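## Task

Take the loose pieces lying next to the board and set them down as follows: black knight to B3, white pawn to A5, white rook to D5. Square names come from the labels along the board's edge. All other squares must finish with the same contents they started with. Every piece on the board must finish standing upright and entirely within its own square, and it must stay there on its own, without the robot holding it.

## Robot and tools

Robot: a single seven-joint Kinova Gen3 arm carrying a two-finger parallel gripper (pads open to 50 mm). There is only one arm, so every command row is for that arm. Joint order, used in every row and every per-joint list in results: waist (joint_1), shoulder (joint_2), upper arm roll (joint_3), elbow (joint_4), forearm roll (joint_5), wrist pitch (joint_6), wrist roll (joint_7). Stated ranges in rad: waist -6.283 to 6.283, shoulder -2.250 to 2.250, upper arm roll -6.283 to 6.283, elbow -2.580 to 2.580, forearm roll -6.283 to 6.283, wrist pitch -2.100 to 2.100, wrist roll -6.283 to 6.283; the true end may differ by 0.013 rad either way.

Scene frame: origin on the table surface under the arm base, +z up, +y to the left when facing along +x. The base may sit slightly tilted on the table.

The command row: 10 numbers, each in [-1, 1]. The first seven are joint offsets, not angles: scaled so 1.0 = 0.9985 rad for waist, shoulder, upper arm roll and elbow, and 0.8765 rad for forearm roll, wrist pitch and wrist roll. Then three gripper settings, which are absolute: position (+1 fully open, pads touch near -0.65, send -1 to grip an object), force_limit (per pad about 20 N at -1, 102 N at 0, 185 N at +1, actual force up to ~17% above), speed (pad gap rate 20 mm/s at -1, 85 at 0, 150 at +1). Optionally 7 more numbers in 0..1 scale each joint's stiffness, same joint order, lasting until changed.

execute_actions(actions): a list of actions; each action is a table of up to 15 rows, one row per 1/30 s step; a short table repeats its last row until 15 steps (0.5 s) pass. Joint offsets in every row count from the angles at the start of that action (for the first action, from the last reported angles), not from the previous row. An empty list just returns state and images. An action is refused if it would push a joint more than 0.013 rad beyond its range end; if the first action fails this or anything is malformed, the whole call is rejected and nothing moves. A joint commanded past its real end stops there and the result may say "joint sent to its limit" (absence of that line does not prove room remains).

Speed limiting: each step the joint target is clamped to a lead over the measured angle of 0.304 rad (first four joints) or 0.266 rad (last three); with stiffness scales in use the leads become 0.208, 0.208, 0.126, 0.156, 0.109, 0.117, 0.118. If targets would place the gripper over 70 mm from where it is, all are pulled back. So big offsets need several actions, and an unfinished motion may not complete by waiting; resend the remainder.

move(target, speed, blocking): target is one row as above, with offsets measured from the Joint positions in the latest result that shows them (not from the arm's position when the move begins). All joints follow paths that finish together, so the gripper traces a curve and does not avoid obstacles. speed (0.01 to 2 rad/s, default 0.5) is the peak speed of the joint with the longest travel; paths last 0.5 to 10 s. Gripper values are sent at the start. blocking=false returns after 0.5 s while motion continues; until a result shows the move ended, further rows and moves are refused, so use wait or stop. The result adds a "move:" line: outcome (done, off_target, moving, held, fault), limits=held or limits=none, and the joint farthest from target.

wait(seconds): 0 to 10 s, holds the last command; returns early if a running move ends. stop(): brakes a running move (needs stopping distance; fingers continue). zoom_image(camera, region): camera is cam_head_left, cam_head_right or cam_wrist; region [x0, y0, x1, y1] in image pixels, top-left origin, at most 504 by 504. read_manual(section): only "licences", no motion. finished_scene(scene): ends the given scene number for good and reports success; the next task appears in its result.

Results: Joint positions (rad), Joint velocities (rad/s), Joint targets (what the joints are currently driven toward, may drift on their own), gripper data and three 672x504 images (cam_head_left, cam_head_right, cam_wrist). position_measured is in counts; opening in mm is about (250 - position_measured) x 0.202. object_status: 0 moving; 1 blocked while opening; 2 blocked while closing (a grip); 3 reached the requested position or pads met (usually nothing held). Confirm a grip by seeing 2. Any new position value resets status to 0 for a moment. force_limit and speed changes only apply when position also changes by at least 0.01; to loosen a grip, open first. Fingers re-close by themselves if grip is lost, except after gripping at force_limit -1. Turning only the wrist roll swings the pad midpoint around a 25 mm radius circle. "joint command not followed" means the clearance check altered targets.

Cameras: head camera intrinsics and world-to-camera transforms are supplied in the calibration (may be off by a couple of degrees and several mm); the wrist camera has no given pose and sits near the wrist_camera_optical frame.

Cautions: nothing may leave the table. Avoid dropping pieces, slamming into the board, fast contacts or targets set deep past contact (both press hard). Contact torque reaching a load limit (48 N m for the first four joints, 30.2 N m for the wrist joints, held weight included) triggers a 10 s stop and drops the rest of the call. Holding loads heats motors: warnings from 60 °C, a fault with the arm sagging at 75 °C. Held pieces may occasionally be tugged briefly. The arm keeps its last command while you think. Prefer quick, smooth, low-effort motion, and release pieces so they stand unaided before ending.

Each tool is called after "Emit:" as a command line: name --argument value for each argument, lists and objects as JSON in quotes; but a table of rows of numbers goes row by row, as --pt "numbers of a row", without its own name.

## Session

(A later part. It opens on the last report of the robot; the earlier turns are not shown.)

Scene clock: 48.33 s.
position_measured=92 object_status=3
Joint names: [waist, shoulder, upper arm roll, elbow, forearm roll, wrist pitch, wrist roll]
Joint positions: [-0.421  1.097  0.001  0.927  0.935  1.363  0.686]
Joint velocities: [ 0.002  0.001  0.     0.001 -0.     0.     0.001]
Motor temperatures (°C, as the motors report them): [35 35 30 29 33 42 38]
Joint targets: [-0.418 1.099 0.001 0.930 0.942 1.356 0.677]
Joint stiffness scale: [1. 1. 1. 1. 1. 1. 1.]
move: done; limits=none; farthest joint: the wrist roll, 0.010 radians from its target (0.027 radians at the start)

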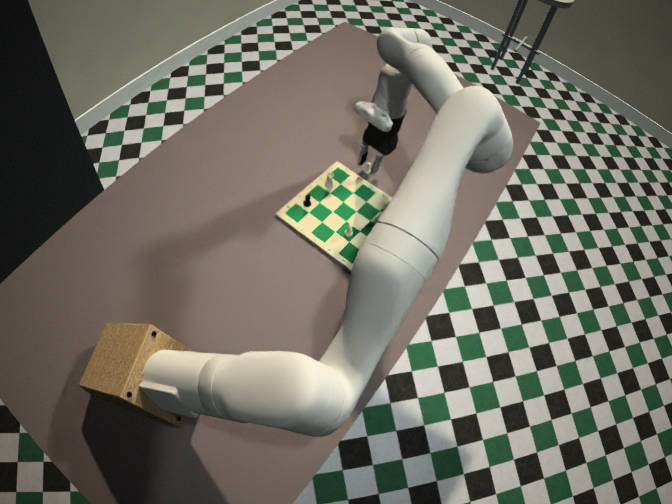

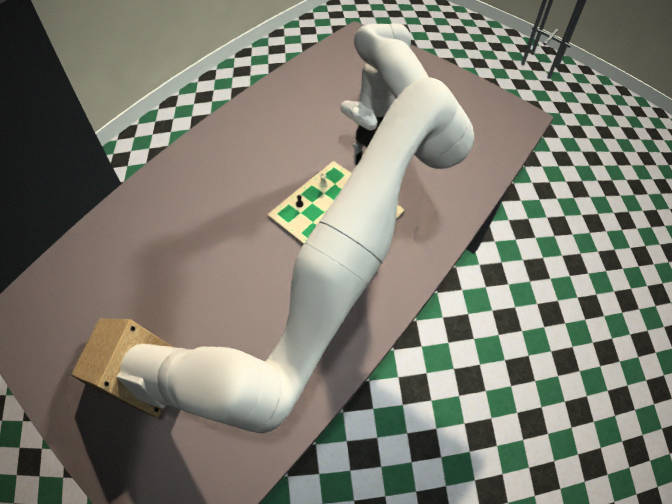

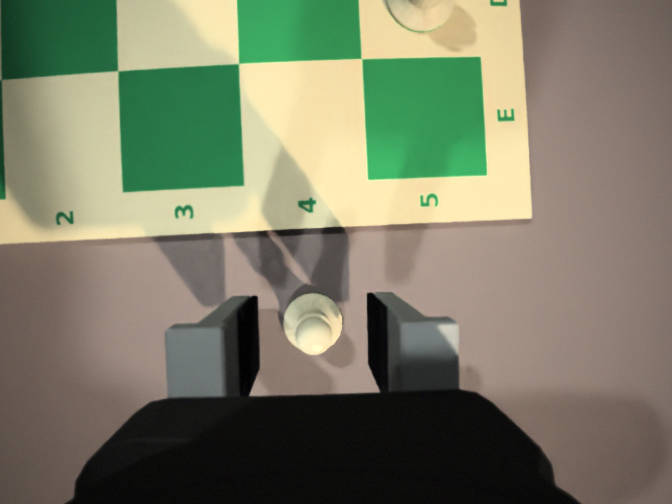

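Emit:
execute_actions --actions '[[[0,0,0,0,0,0,0,-1,-0.4,0]]]'

Emit:
move --target '[-0.0695,-0.031,0,-0.053,-0.0435,0.117,0.040,-1,-0.4,0]' --speed 0.22

Scene clock: 51.97 s.
position_measured=209 object_status=2
Joint names: [waist, shoulder, upper arm roll, elbow, forearm roll, wrist pitch, wrist roll]
Joint positions: [-0.421  1.097  0.001  0.927  0.935  1.363  0.686]
Joint velocities: [-0.     0.     0.     0.001  0.    -0.001 -0.   ]
Motor temperatures (°C, as the motors report them): [36 35 30 29 33 42 38]
Joint targets: [-0.421 1.097 0.001 0.927 0.935 1.363 0.686]
Joint stiffness scale: [1. 1. 1. 1. 1. 1. 1.]

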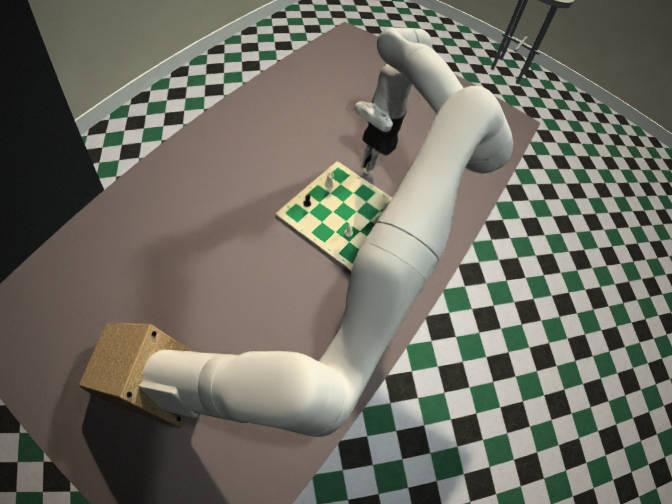

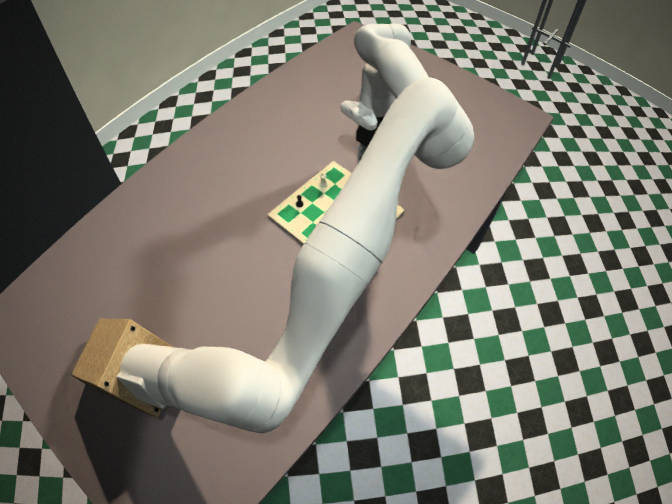

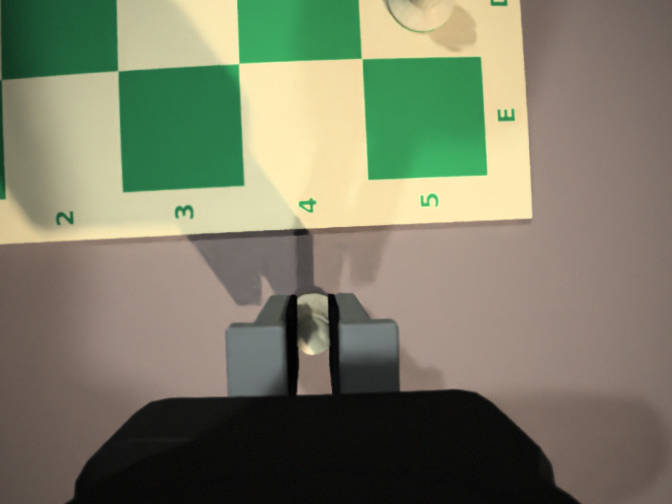

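Scene clock: 52.90 s.
position_measured=209 object_status=2
Joint names: [waist, shoulder, upper arm roll, elbow, forearm roll, wrist pitch, wrist roll]
Joint positions: [-0.487  1.068  0.001  0.878  0.904  1.458  0.712]
Joint velocities: [-0.002 -0.001 -0.     0.001  0.    -0.001  0.   ]
Motor temperatures (°C, as the motors report them): [36 35 30 29 33 42 38]
Joint targets: [-0.491 1.066 0.001 0.874 0.897 1.466 0.721]
Joint stiffness scale: [1. 1. 1. 1. 1. 1. 1.]
move: done; limits=none; farthest joint: the wrist roll, 0.009 radians from its target (0.035 radians at the start)

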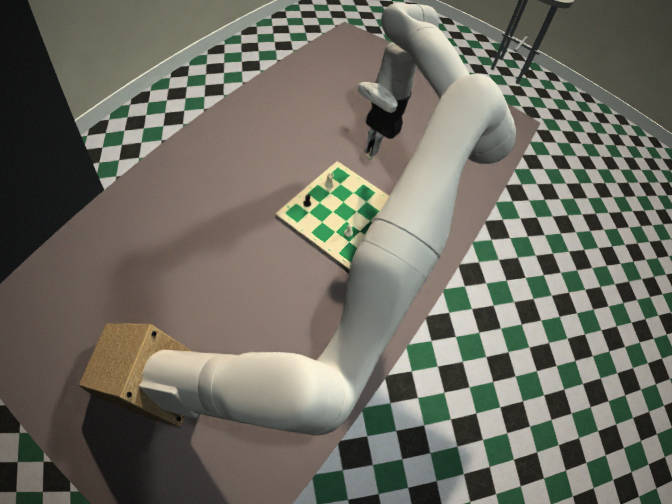

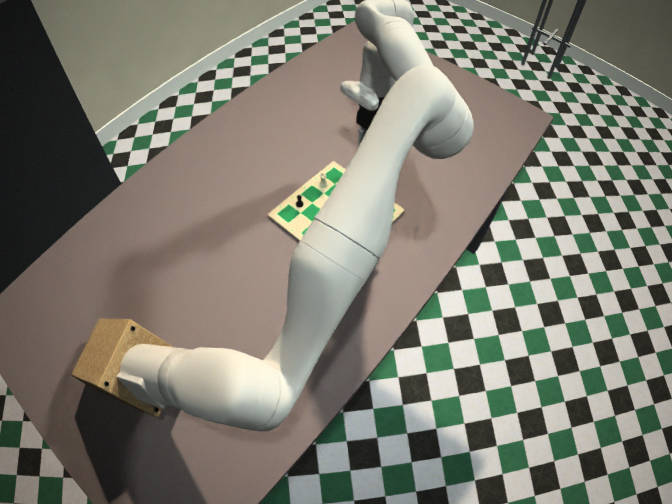

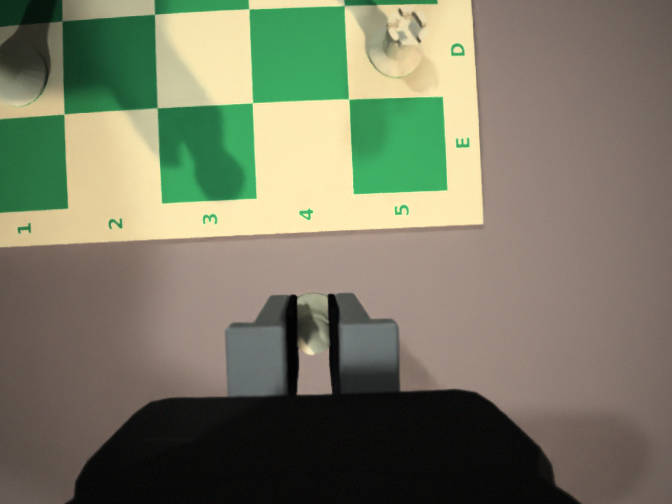

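Emit:
move --target '[-0.2184,-0.1331,0,0.7754,0.0226,-0.3127,-0.7238,-1,-0.4,0]' --speed 0.6

Scene clock: 56.23 s.
position_measured=209 object_status=2
Joint names: [waist, shoulder, upper arm roll, elbow, forearm roll, wrist pitch, wrist roll]
Joint positions: [-0.702  0.938  0.001  1.649  0.917  1.191  0.087]
Joint velocities: [-0.003 -0.003  0.     0.    -0.    -0.002 -0.   ]
Motor temperatures (°C, as the motors report them): [36 35 30 29 33 42 38]
Joint targets: [-0.705 0.935 0.001 1.652 0.923 1.184 0.078]
Joint stiffness scale: [1. 1. 1. 1. 1. 1. 1.]
move: done; limits=none; farthest joint: the wrist roll, 0.009 radians from its target (0.635 radians at the start)

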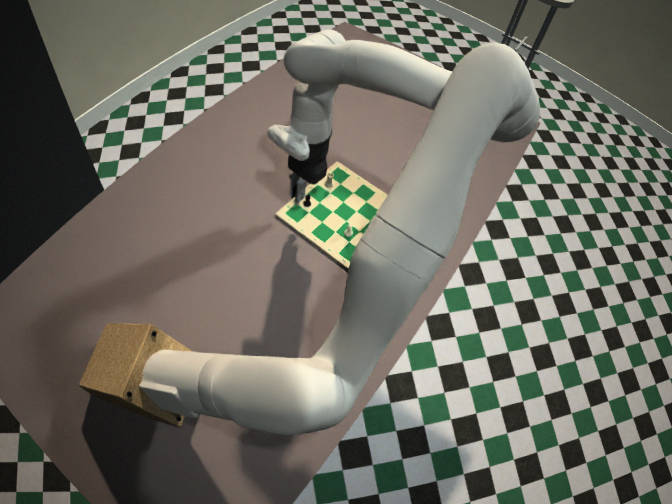

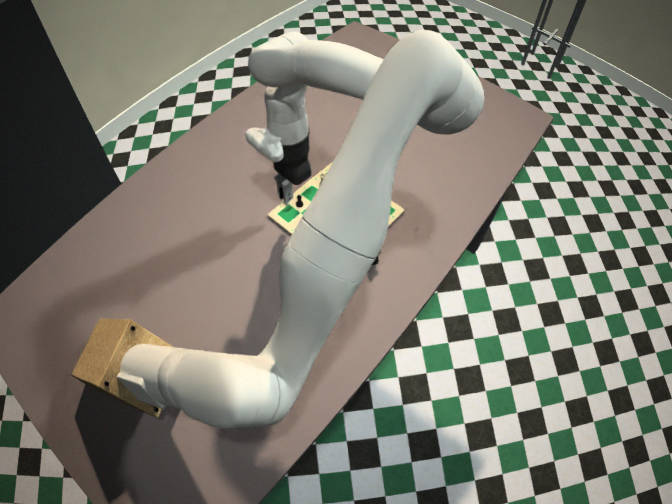

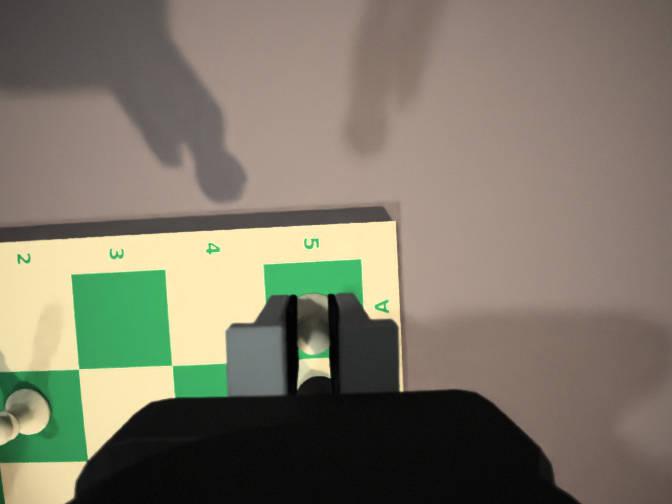

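Emit:
move --target '[0.064,0.0422,0,0.0287,0.0858,-0.0797,-0.055,-1,-0.4,0]' --speed 0.16

Scene clock: 59.33 s.
position_measured=209 object_status=2
Joint names: [waist, shoulder, upper arm roll, elbow, forearm roll, wrist pitch, wrist roll]
Joint positions: [-0.641  0.977  0.001  1.674  0.985  1.129  0.048]
Joint velocities: [ 0.002  0.002 -0.     0.     0.    -0.001  0.001]
Motor temperatures (°C, as the motors report them): [36 35 30 29 33 42 38]
Joint targets: [-0.638 0.980 0.001 1.677 0.992 1.122 0.039]
Joint stiffness scale: [1. 1. 1. 1. 1. 1. 1.]
move: done; limits=none; farthest joint: the wrist roll, 0.009 radians from its target (0.048 radians at the start)

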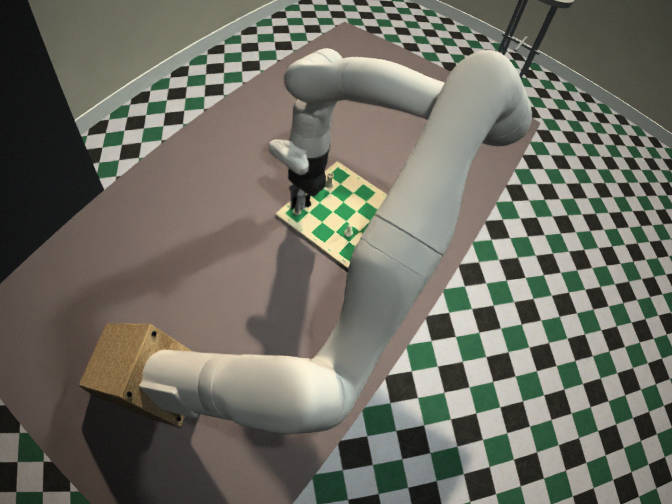

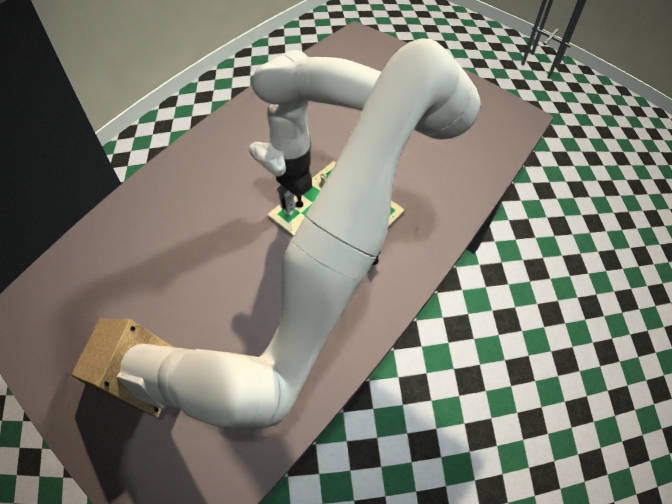

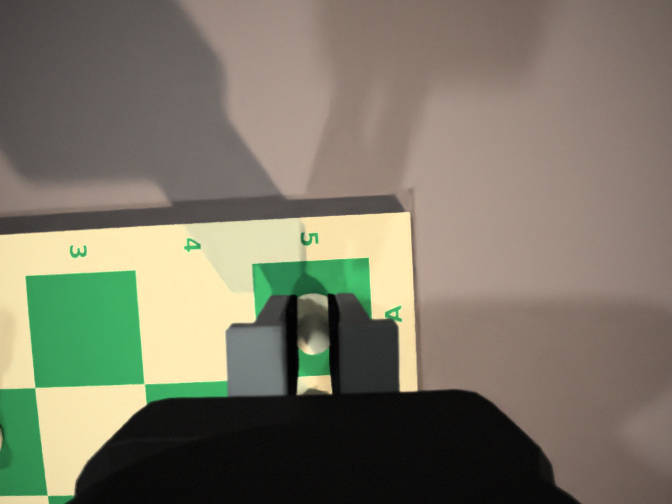

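Emit:
move --target '[0.0121,0.0096,0,0.0071,0.0203,-0.0192,-0.0188,-1,-0.4,0]' --speed 0.04

Scene clock: 60.77 s.
position_measured=209 object_status=2
Joint names: [waist, shoulder, upper arm roll, elbow, forearm roll, wrist pitch, wrist roll]
Joint positions: [-0.636  0.982  0.001  1.677  0.994  1.123  0.041]
Joint velocities: [ 0.002  0.     0.    -0.001  0.     0.002  0.   ]
Motor temperatures (°C, as the motors report them): [36 35 30 29 33 42 38]
Joint targets: [-0.629 0.987 0.001 1.681 1.003 1.112 0.031]
Joint stiffness scale: [1. 1. 1. 1. 1. 1. 1.]
move: done; limits=none; farthest joint: the wrist pitch, 0.010 radians from its target (0.017 radians at the start)

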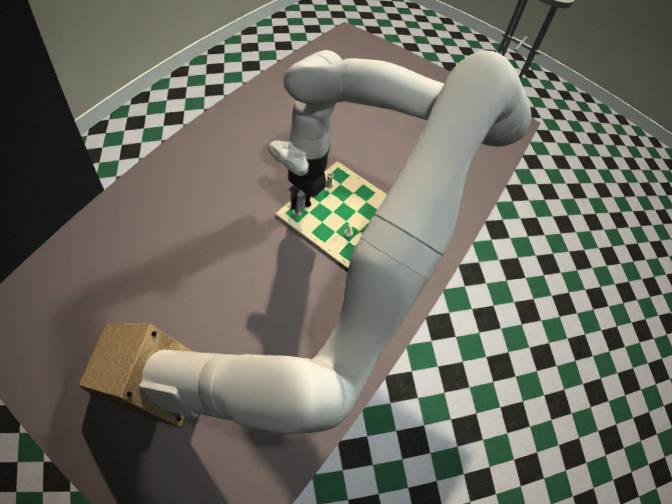

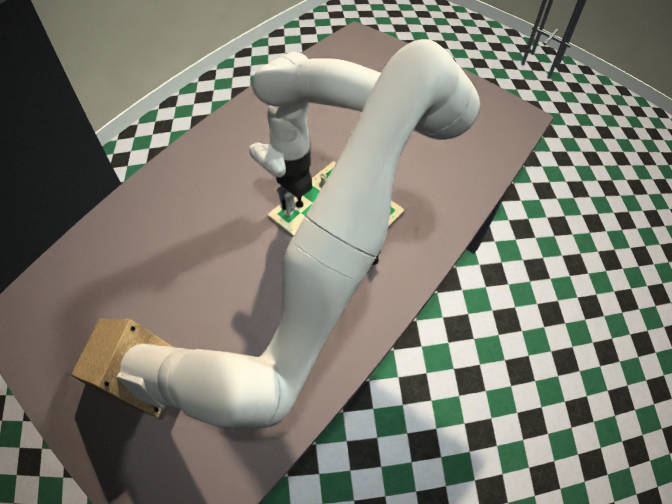

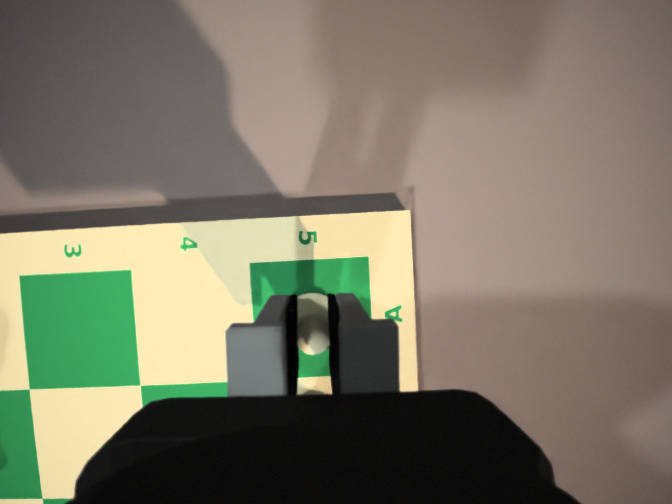

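Emit:
execute_actions --actions '[[[0,0,0,0,0,0,0,-1,-0.4,0],[0,0,0,0,0,0,0,-1,-0.4,0],[0,0,0,0,0,0,0,-1,-0.4,0],[0,0,0,0,0,0,0,0.4,-0.4,0]]]'

Emit:
move --target '[-0.069,-0.047,0,-0.031,-0.096,0.0855,0.063,0.4,-0.4,0]' --speed 0.2

Scene clock: 62.30 s.
position_measured=92 object_status=0
Joint names: [waist, shoulder, upper arm roll, elbow, forearm roll, wrist pitch, wrist roll]
Joint positions: [-0.636  0.981  0.001  1.677  0.994  1.123  0.041]
Joint velocities: [-0.001  0.001 -0.    -0.001 -0.    -0.001  0.   ]
Motor temperatures (°C, as the motors report them): [36 35 30 29 33 42 38]
Joint targets: [-0.636 0.982 0.001 1.677 0.994 1.123 0.041]
Joint stiffness scale: [1. 1. 1. 1. 1. 1. 1.]

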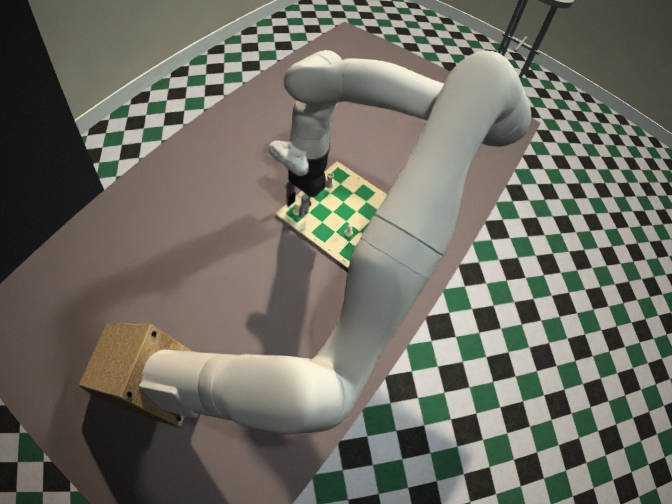

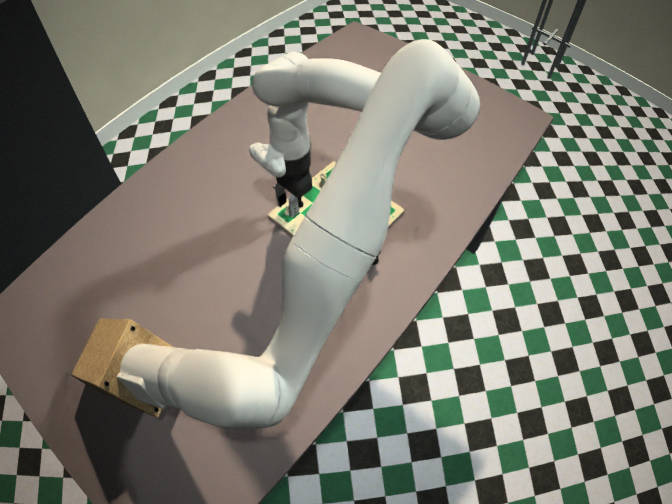

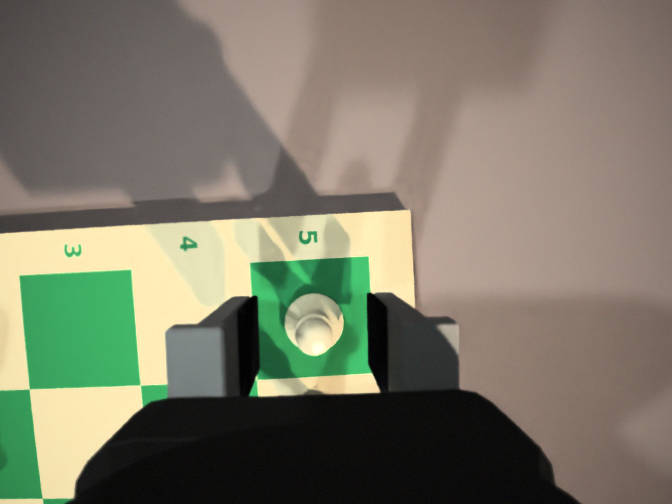

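Scene clock: 63.23 s.
position_measured=92 object_status=3
Joint names: [waist, shoulder, upper arm roll, elbow, forearm roll, wrist pitch, wrist roll]
Joint positions: [-0.702  0.937  0.001  1.649  0.916  1.19   0.087]
Joint velocities: [-0.004 -0.002  0.     0.001 -0.     0.001 -0.001]
Motor temperatures (°C, as the motors report them): [36 35 30 29 33 42 38]
Joint targets: [-0.705 0.934 0.001 1.646 0.909 1.198 0.096]
Joint stiffness scale: [1. 1. 1. 1. 1. 1. 1.]
move: done; limits=none; farthest joint: the wrist roll, 0.009 radians from its target (0.055 radians at the start)

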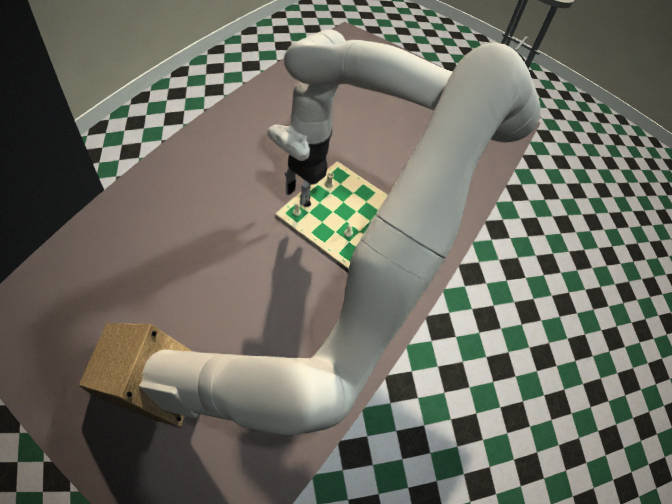

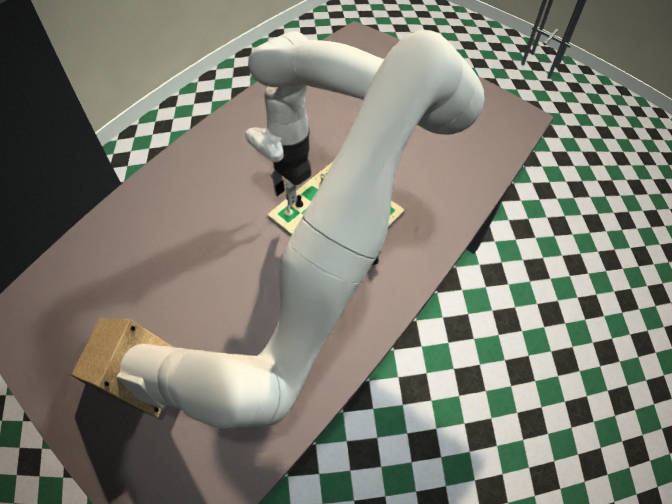

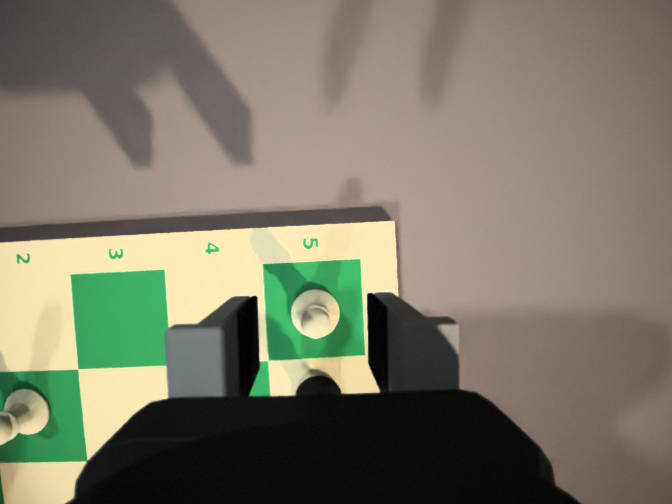

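Emit:
move --target '[0.2386,-0.5041,0,0.2359,0.0852,0.0477,-0.4373,0.7,-0.4,0]' --speed 0.5

Scene clock: 67.20 s.
position_measured=48 object_status=3
Joint names: [waist, shoulder, upper arm roll, elbow, forearm roll, wrist pitch, wrist roll]
Joint positions: [-0.467  0.436  0.001  1.881  0.984  1.226 -0.287]
Joint velocities: [ 0.    -0.002  0.     0.    -0.    -0.001  0.001]
Motor temperatures (°C, as the motors report them): [36 35 30 29 33 42 38]
Joint targets: [-0.464 0.433 0.001 1.884 0.991 1.232 -0.296]
Joint stiffness scale: [1. 1. 1. 1. 1. 1. 1.]
move: done; limits=none; farthest joint: the wrist roll, 0.009 radians from its target (0.383 radians at the start)

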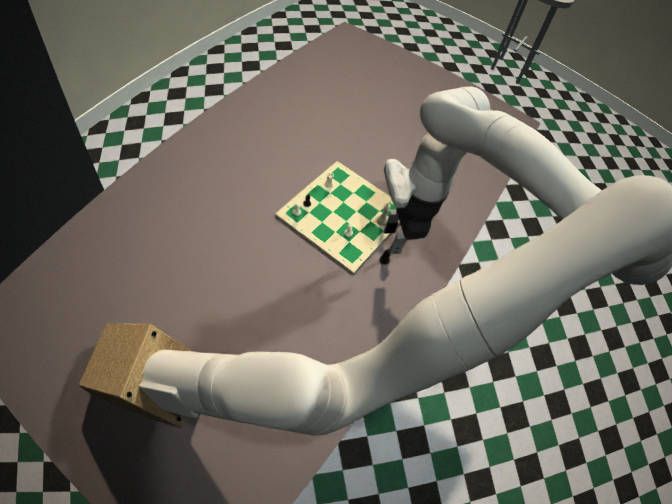

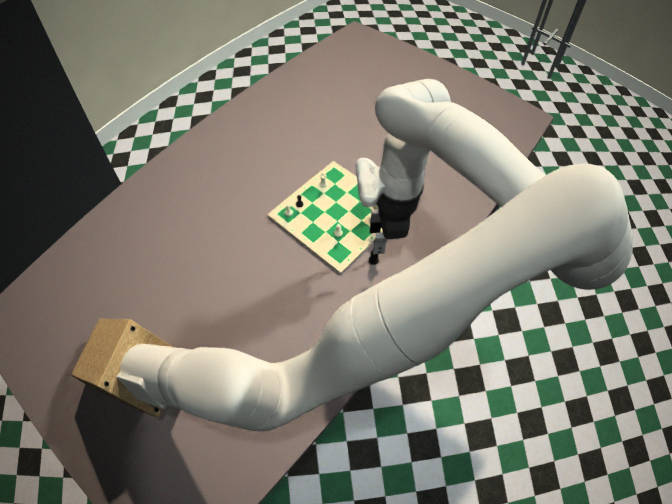

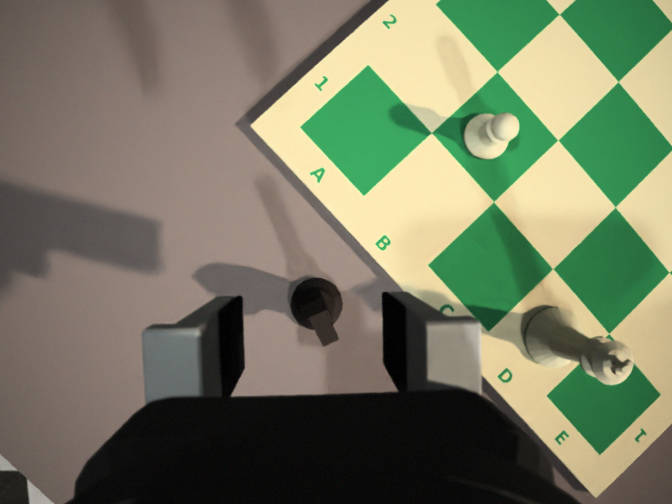

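Emit:
zoom_image --camera "cam_wrist" --region '[270, 265, 370, 365]'

Region (270, 265, 370, 365) of cam_wrist's 672x504 image, scaled by 5.040.

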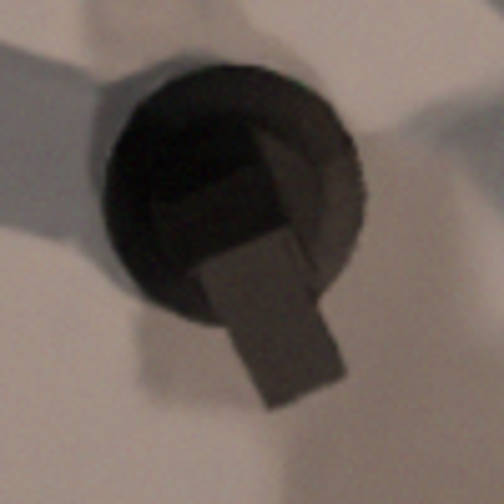

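Emit:
move --target '[0.1087,0.0862,0,0.0264,0.1201,-0.1433,0.3611,0.7,-0.4,0]' --speed 0.4

Scene clock: 72.37 s.
position_measured=48 object_status=3
Joint names: [waist, shoulder, upper arm roll, elbow, forearm roll, wrist pitch, wrist roll]
Joint positions: [-0.362  0.52   0.001  1.904  1.083  1.107  0.02 ]
Joint velocities: [ 0.004  0.003  0.    -0.     0.     0.001  0.   ]
Motor temperatures (°C, as the motors report them): [36 35 30 29 33 42 38]
Joint targets: [-0.358 0.522 0.001 1.908 1.090 1.100 0.029]
Joint stiffness scale: [1. 1. 1. 1. 1. 1. 1.]
move: done; limits=none; farthest joint: the wrist roll, 0.009 radians from its target (0.317 radians at the start)

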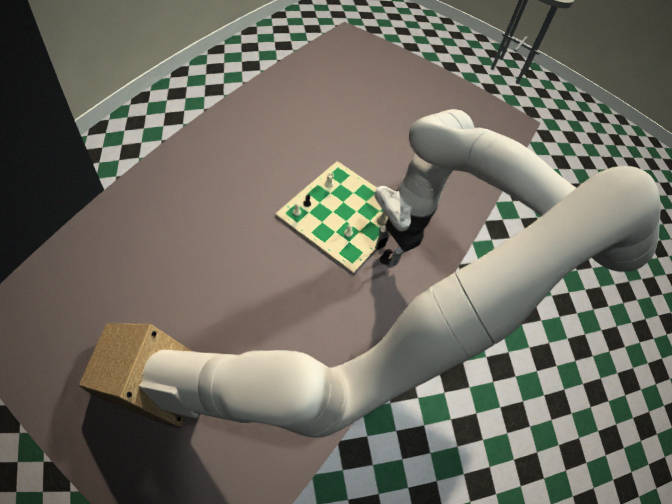

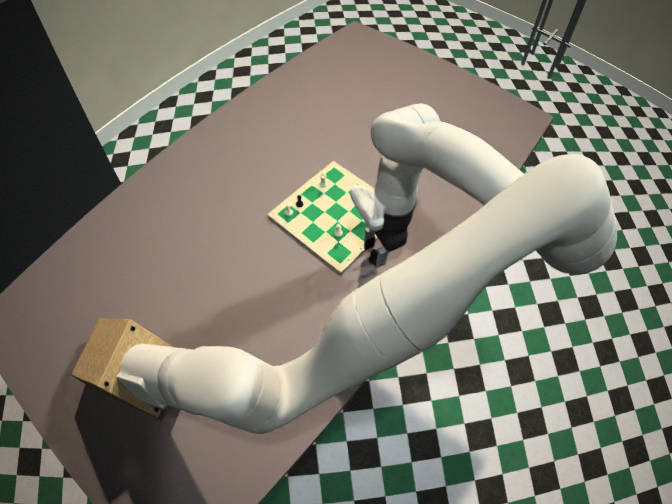

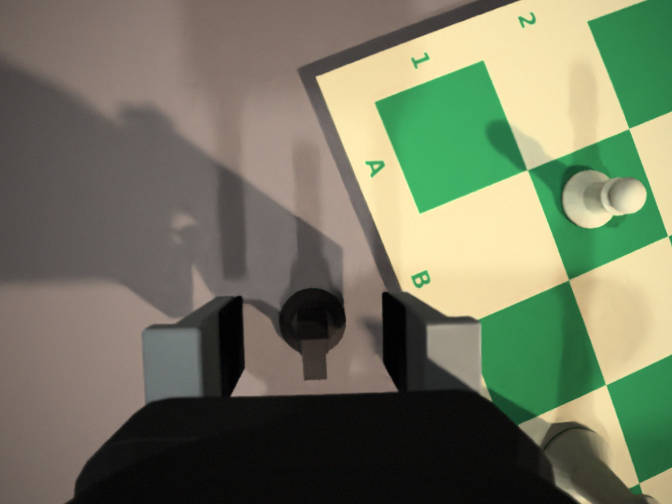

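Emit:
execute_actions --actions '[[[0,0,0,0,0,0,0,-1,-0.4,0.2]]]'

Scene clock: 73.20 s.
position_measured=215 object_status=0
Joint names: [waist, shoulder, upper arm roll, elbow, forearm roll, wrist pitch, wrist roll]
Joint positions: [-0.361  0.52   0.001  1.904  1.083  1.107  0.02 ]
Joint velocities: [ 0.     0.001 -0.    -0.001  0.    -0.003 -0.   ]
Motor temperatures (°C, as the motors report them): [36 35 30 29 33 42 38]
Joint targets: [-0.362 0.520 0.001 1.904 1.083 1.107 0.020]
Joint stiffness scale: [1. 1. 1. 1. 1. 1. 1.]

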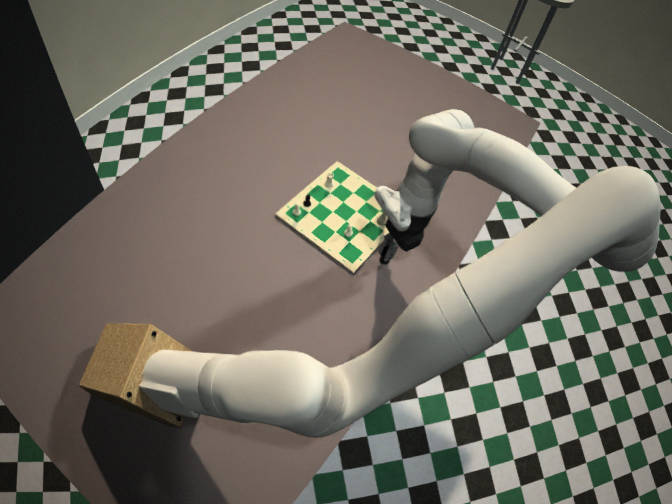

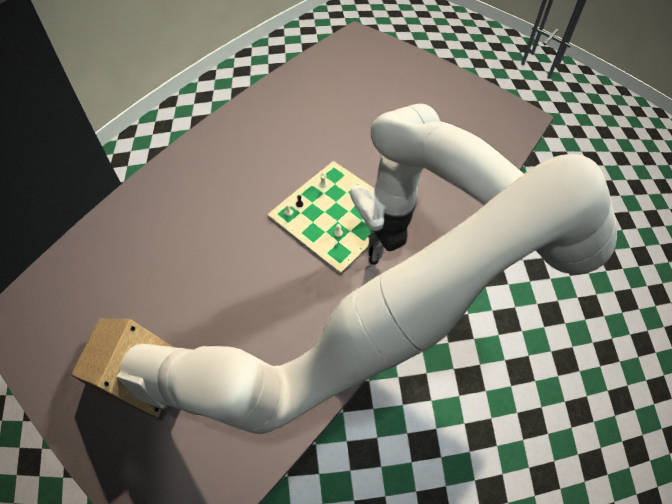

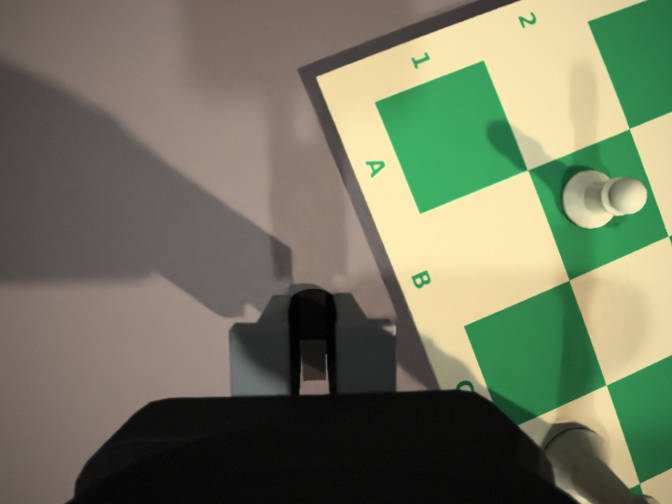

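Emit:
move --target '[-0.102,-0.059,0,-0.042,-0.1134,0.1306,0.069,-1,-0.4,0.2]' --speed 0.25

Scene clock: 82.73 s.
position_measured=215 object_status=2
Joint names: [waist, shoulder, upper arm roll, elbow, forearm roll, wrist pitch, wrist roll]
Joint positions: [-0.46   0.463  0.001  1.866  0.99   1.215  0.072]
Joint velocities: [-0.002 -0.002  0.    -0.001  0.    -0.002  0.001]
Motor temperatures (°C, as the motors report them): [36 35 30 29 33 42 38]
Joint targets: [-0.463 0.461 0.001 1.862 0.983 1.222 0.081]
Joint stiffness scale: [1. 1. 1. 1. 1. 1. 1.]
move: done; limits=none; farthest joint: the wrist roll, 0.009 radians from its target (0.060 radians at the start)

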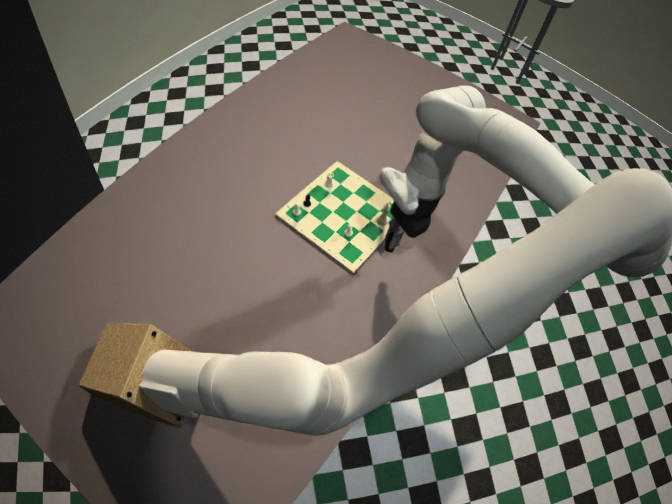

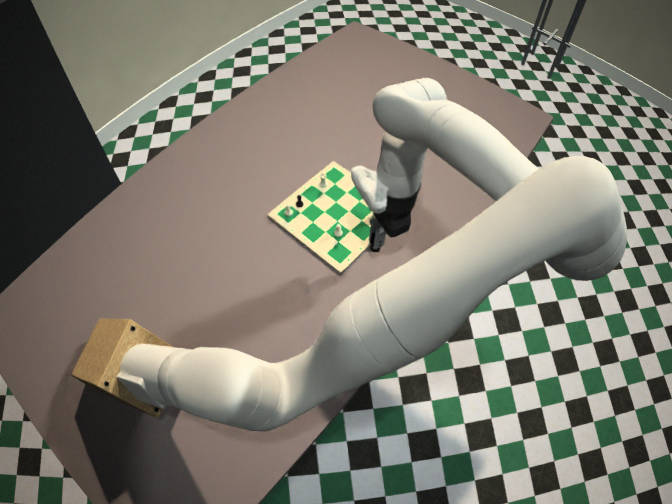

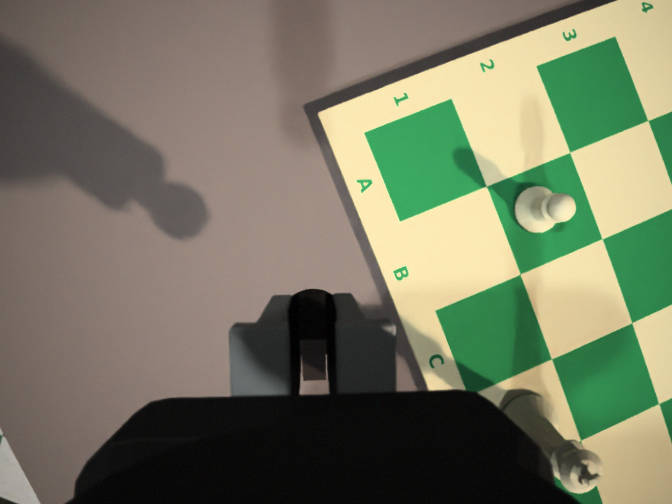

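Emit:
move --target '[-0.151,0.3194,0,-0.1865,-0.0613,0.0155,0.1898,-1,-0.4,0.2]' --speed 0.4

Scene clock: 84.87 s.
position_measured=215 object_status=2
Joint names: [waist, shoulder, upper arm roll, elbow, forearm roll, wrist pitch, wrist roll]
Joint positions: [-0.608  0.78   0.001  1.683  0.943  1.221  0.229]
Joint velocities: [-0.002  0.002 -0.     0.001  0.    -0.001  0.001]
Motor temperatures (°C, as the motors report them): [36 35 30 29 33 42 38]
Joint targets: [-0.611 0.782 0.001 1.679 0.937 1.228 0.238]
Joint stiffness scale: [1. 1. 1. 1. 1. 1. 1.]
move: done; limits=none; farthest joint: the wrist roll, 0.010 radians from its target (0.167 radians at the start)

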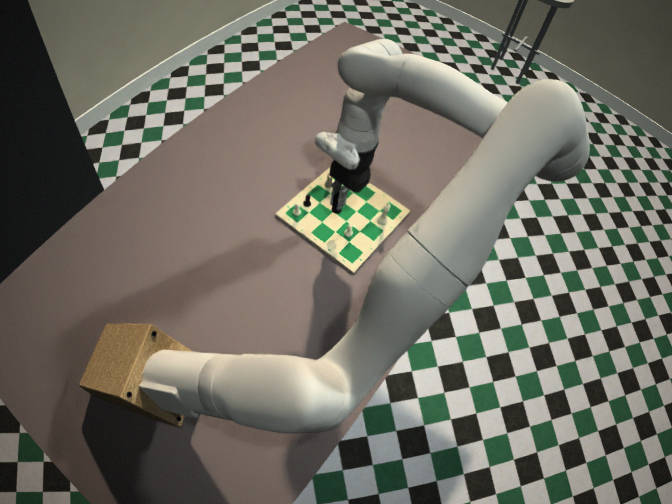

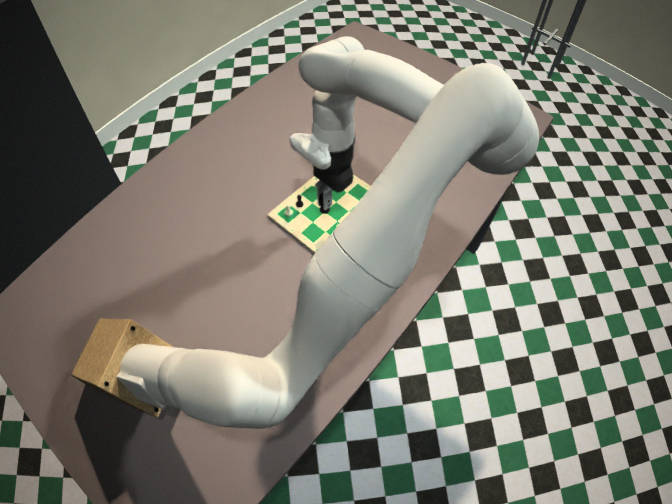

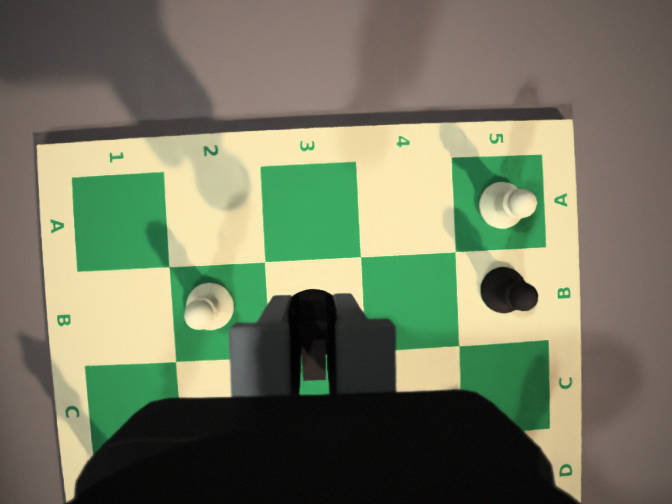

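Emit:
move --target '[0.0707,0.0433,0,0.0353,0.0877,-0.0924,-0.0585,-1,-0.4,0.2]' --speed 0.17

Scene clock: 87.57 s.
position_measured=215 object_status=2
Joint names: [waist, shoulder, upper arm roll, elbow, forearm roll, wrist pitch, wrist roll]
Joint positions: [-0.54   0.821  0.001  1.715  1.013  1.147  0.187]
Joint velocities: [ 0.     0.001  0.    -0.001  0.    -0.     0.   ]
Motor temperatures (°C, as the motors report them): [36 35 30 29 33 42 38]
Joint targets: [-0.537 0.823 0.001 1.718 1.020 1.140 0.177]
Joint stiffness scale: [1. 1. 1. 1. 1. 1. 1.]
move: done; limits=none; farthest joint: the wrist roll, 0.009 radians from its target (0.051 radians at the start)

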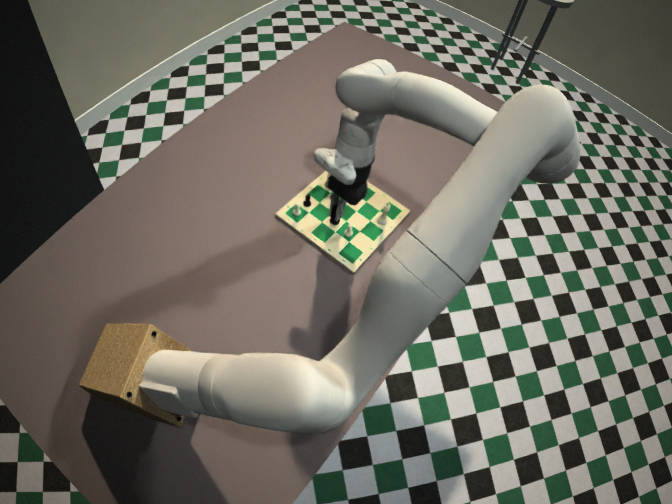

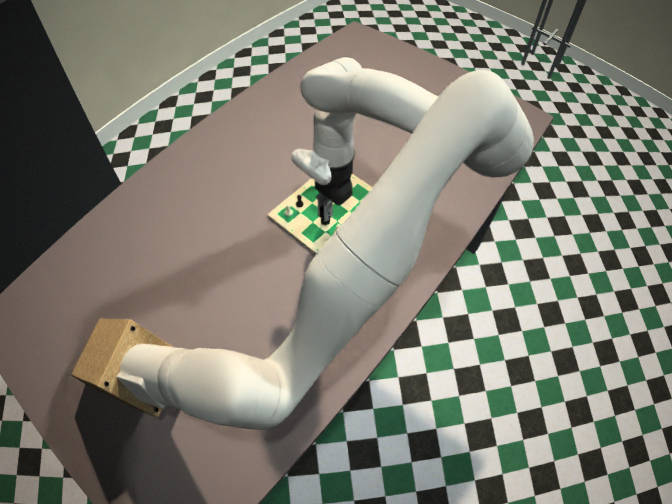

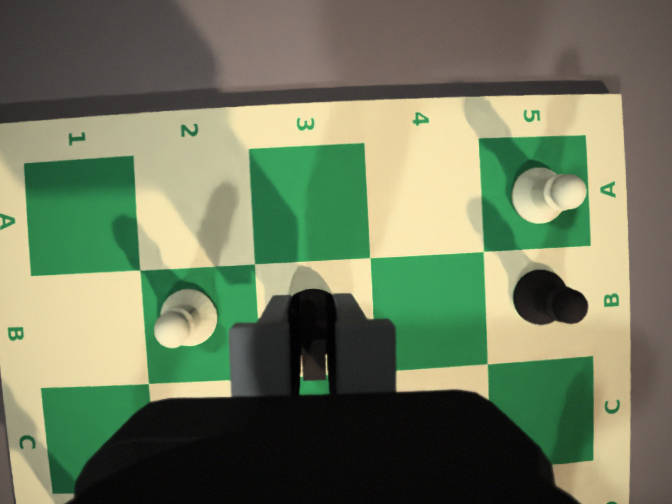

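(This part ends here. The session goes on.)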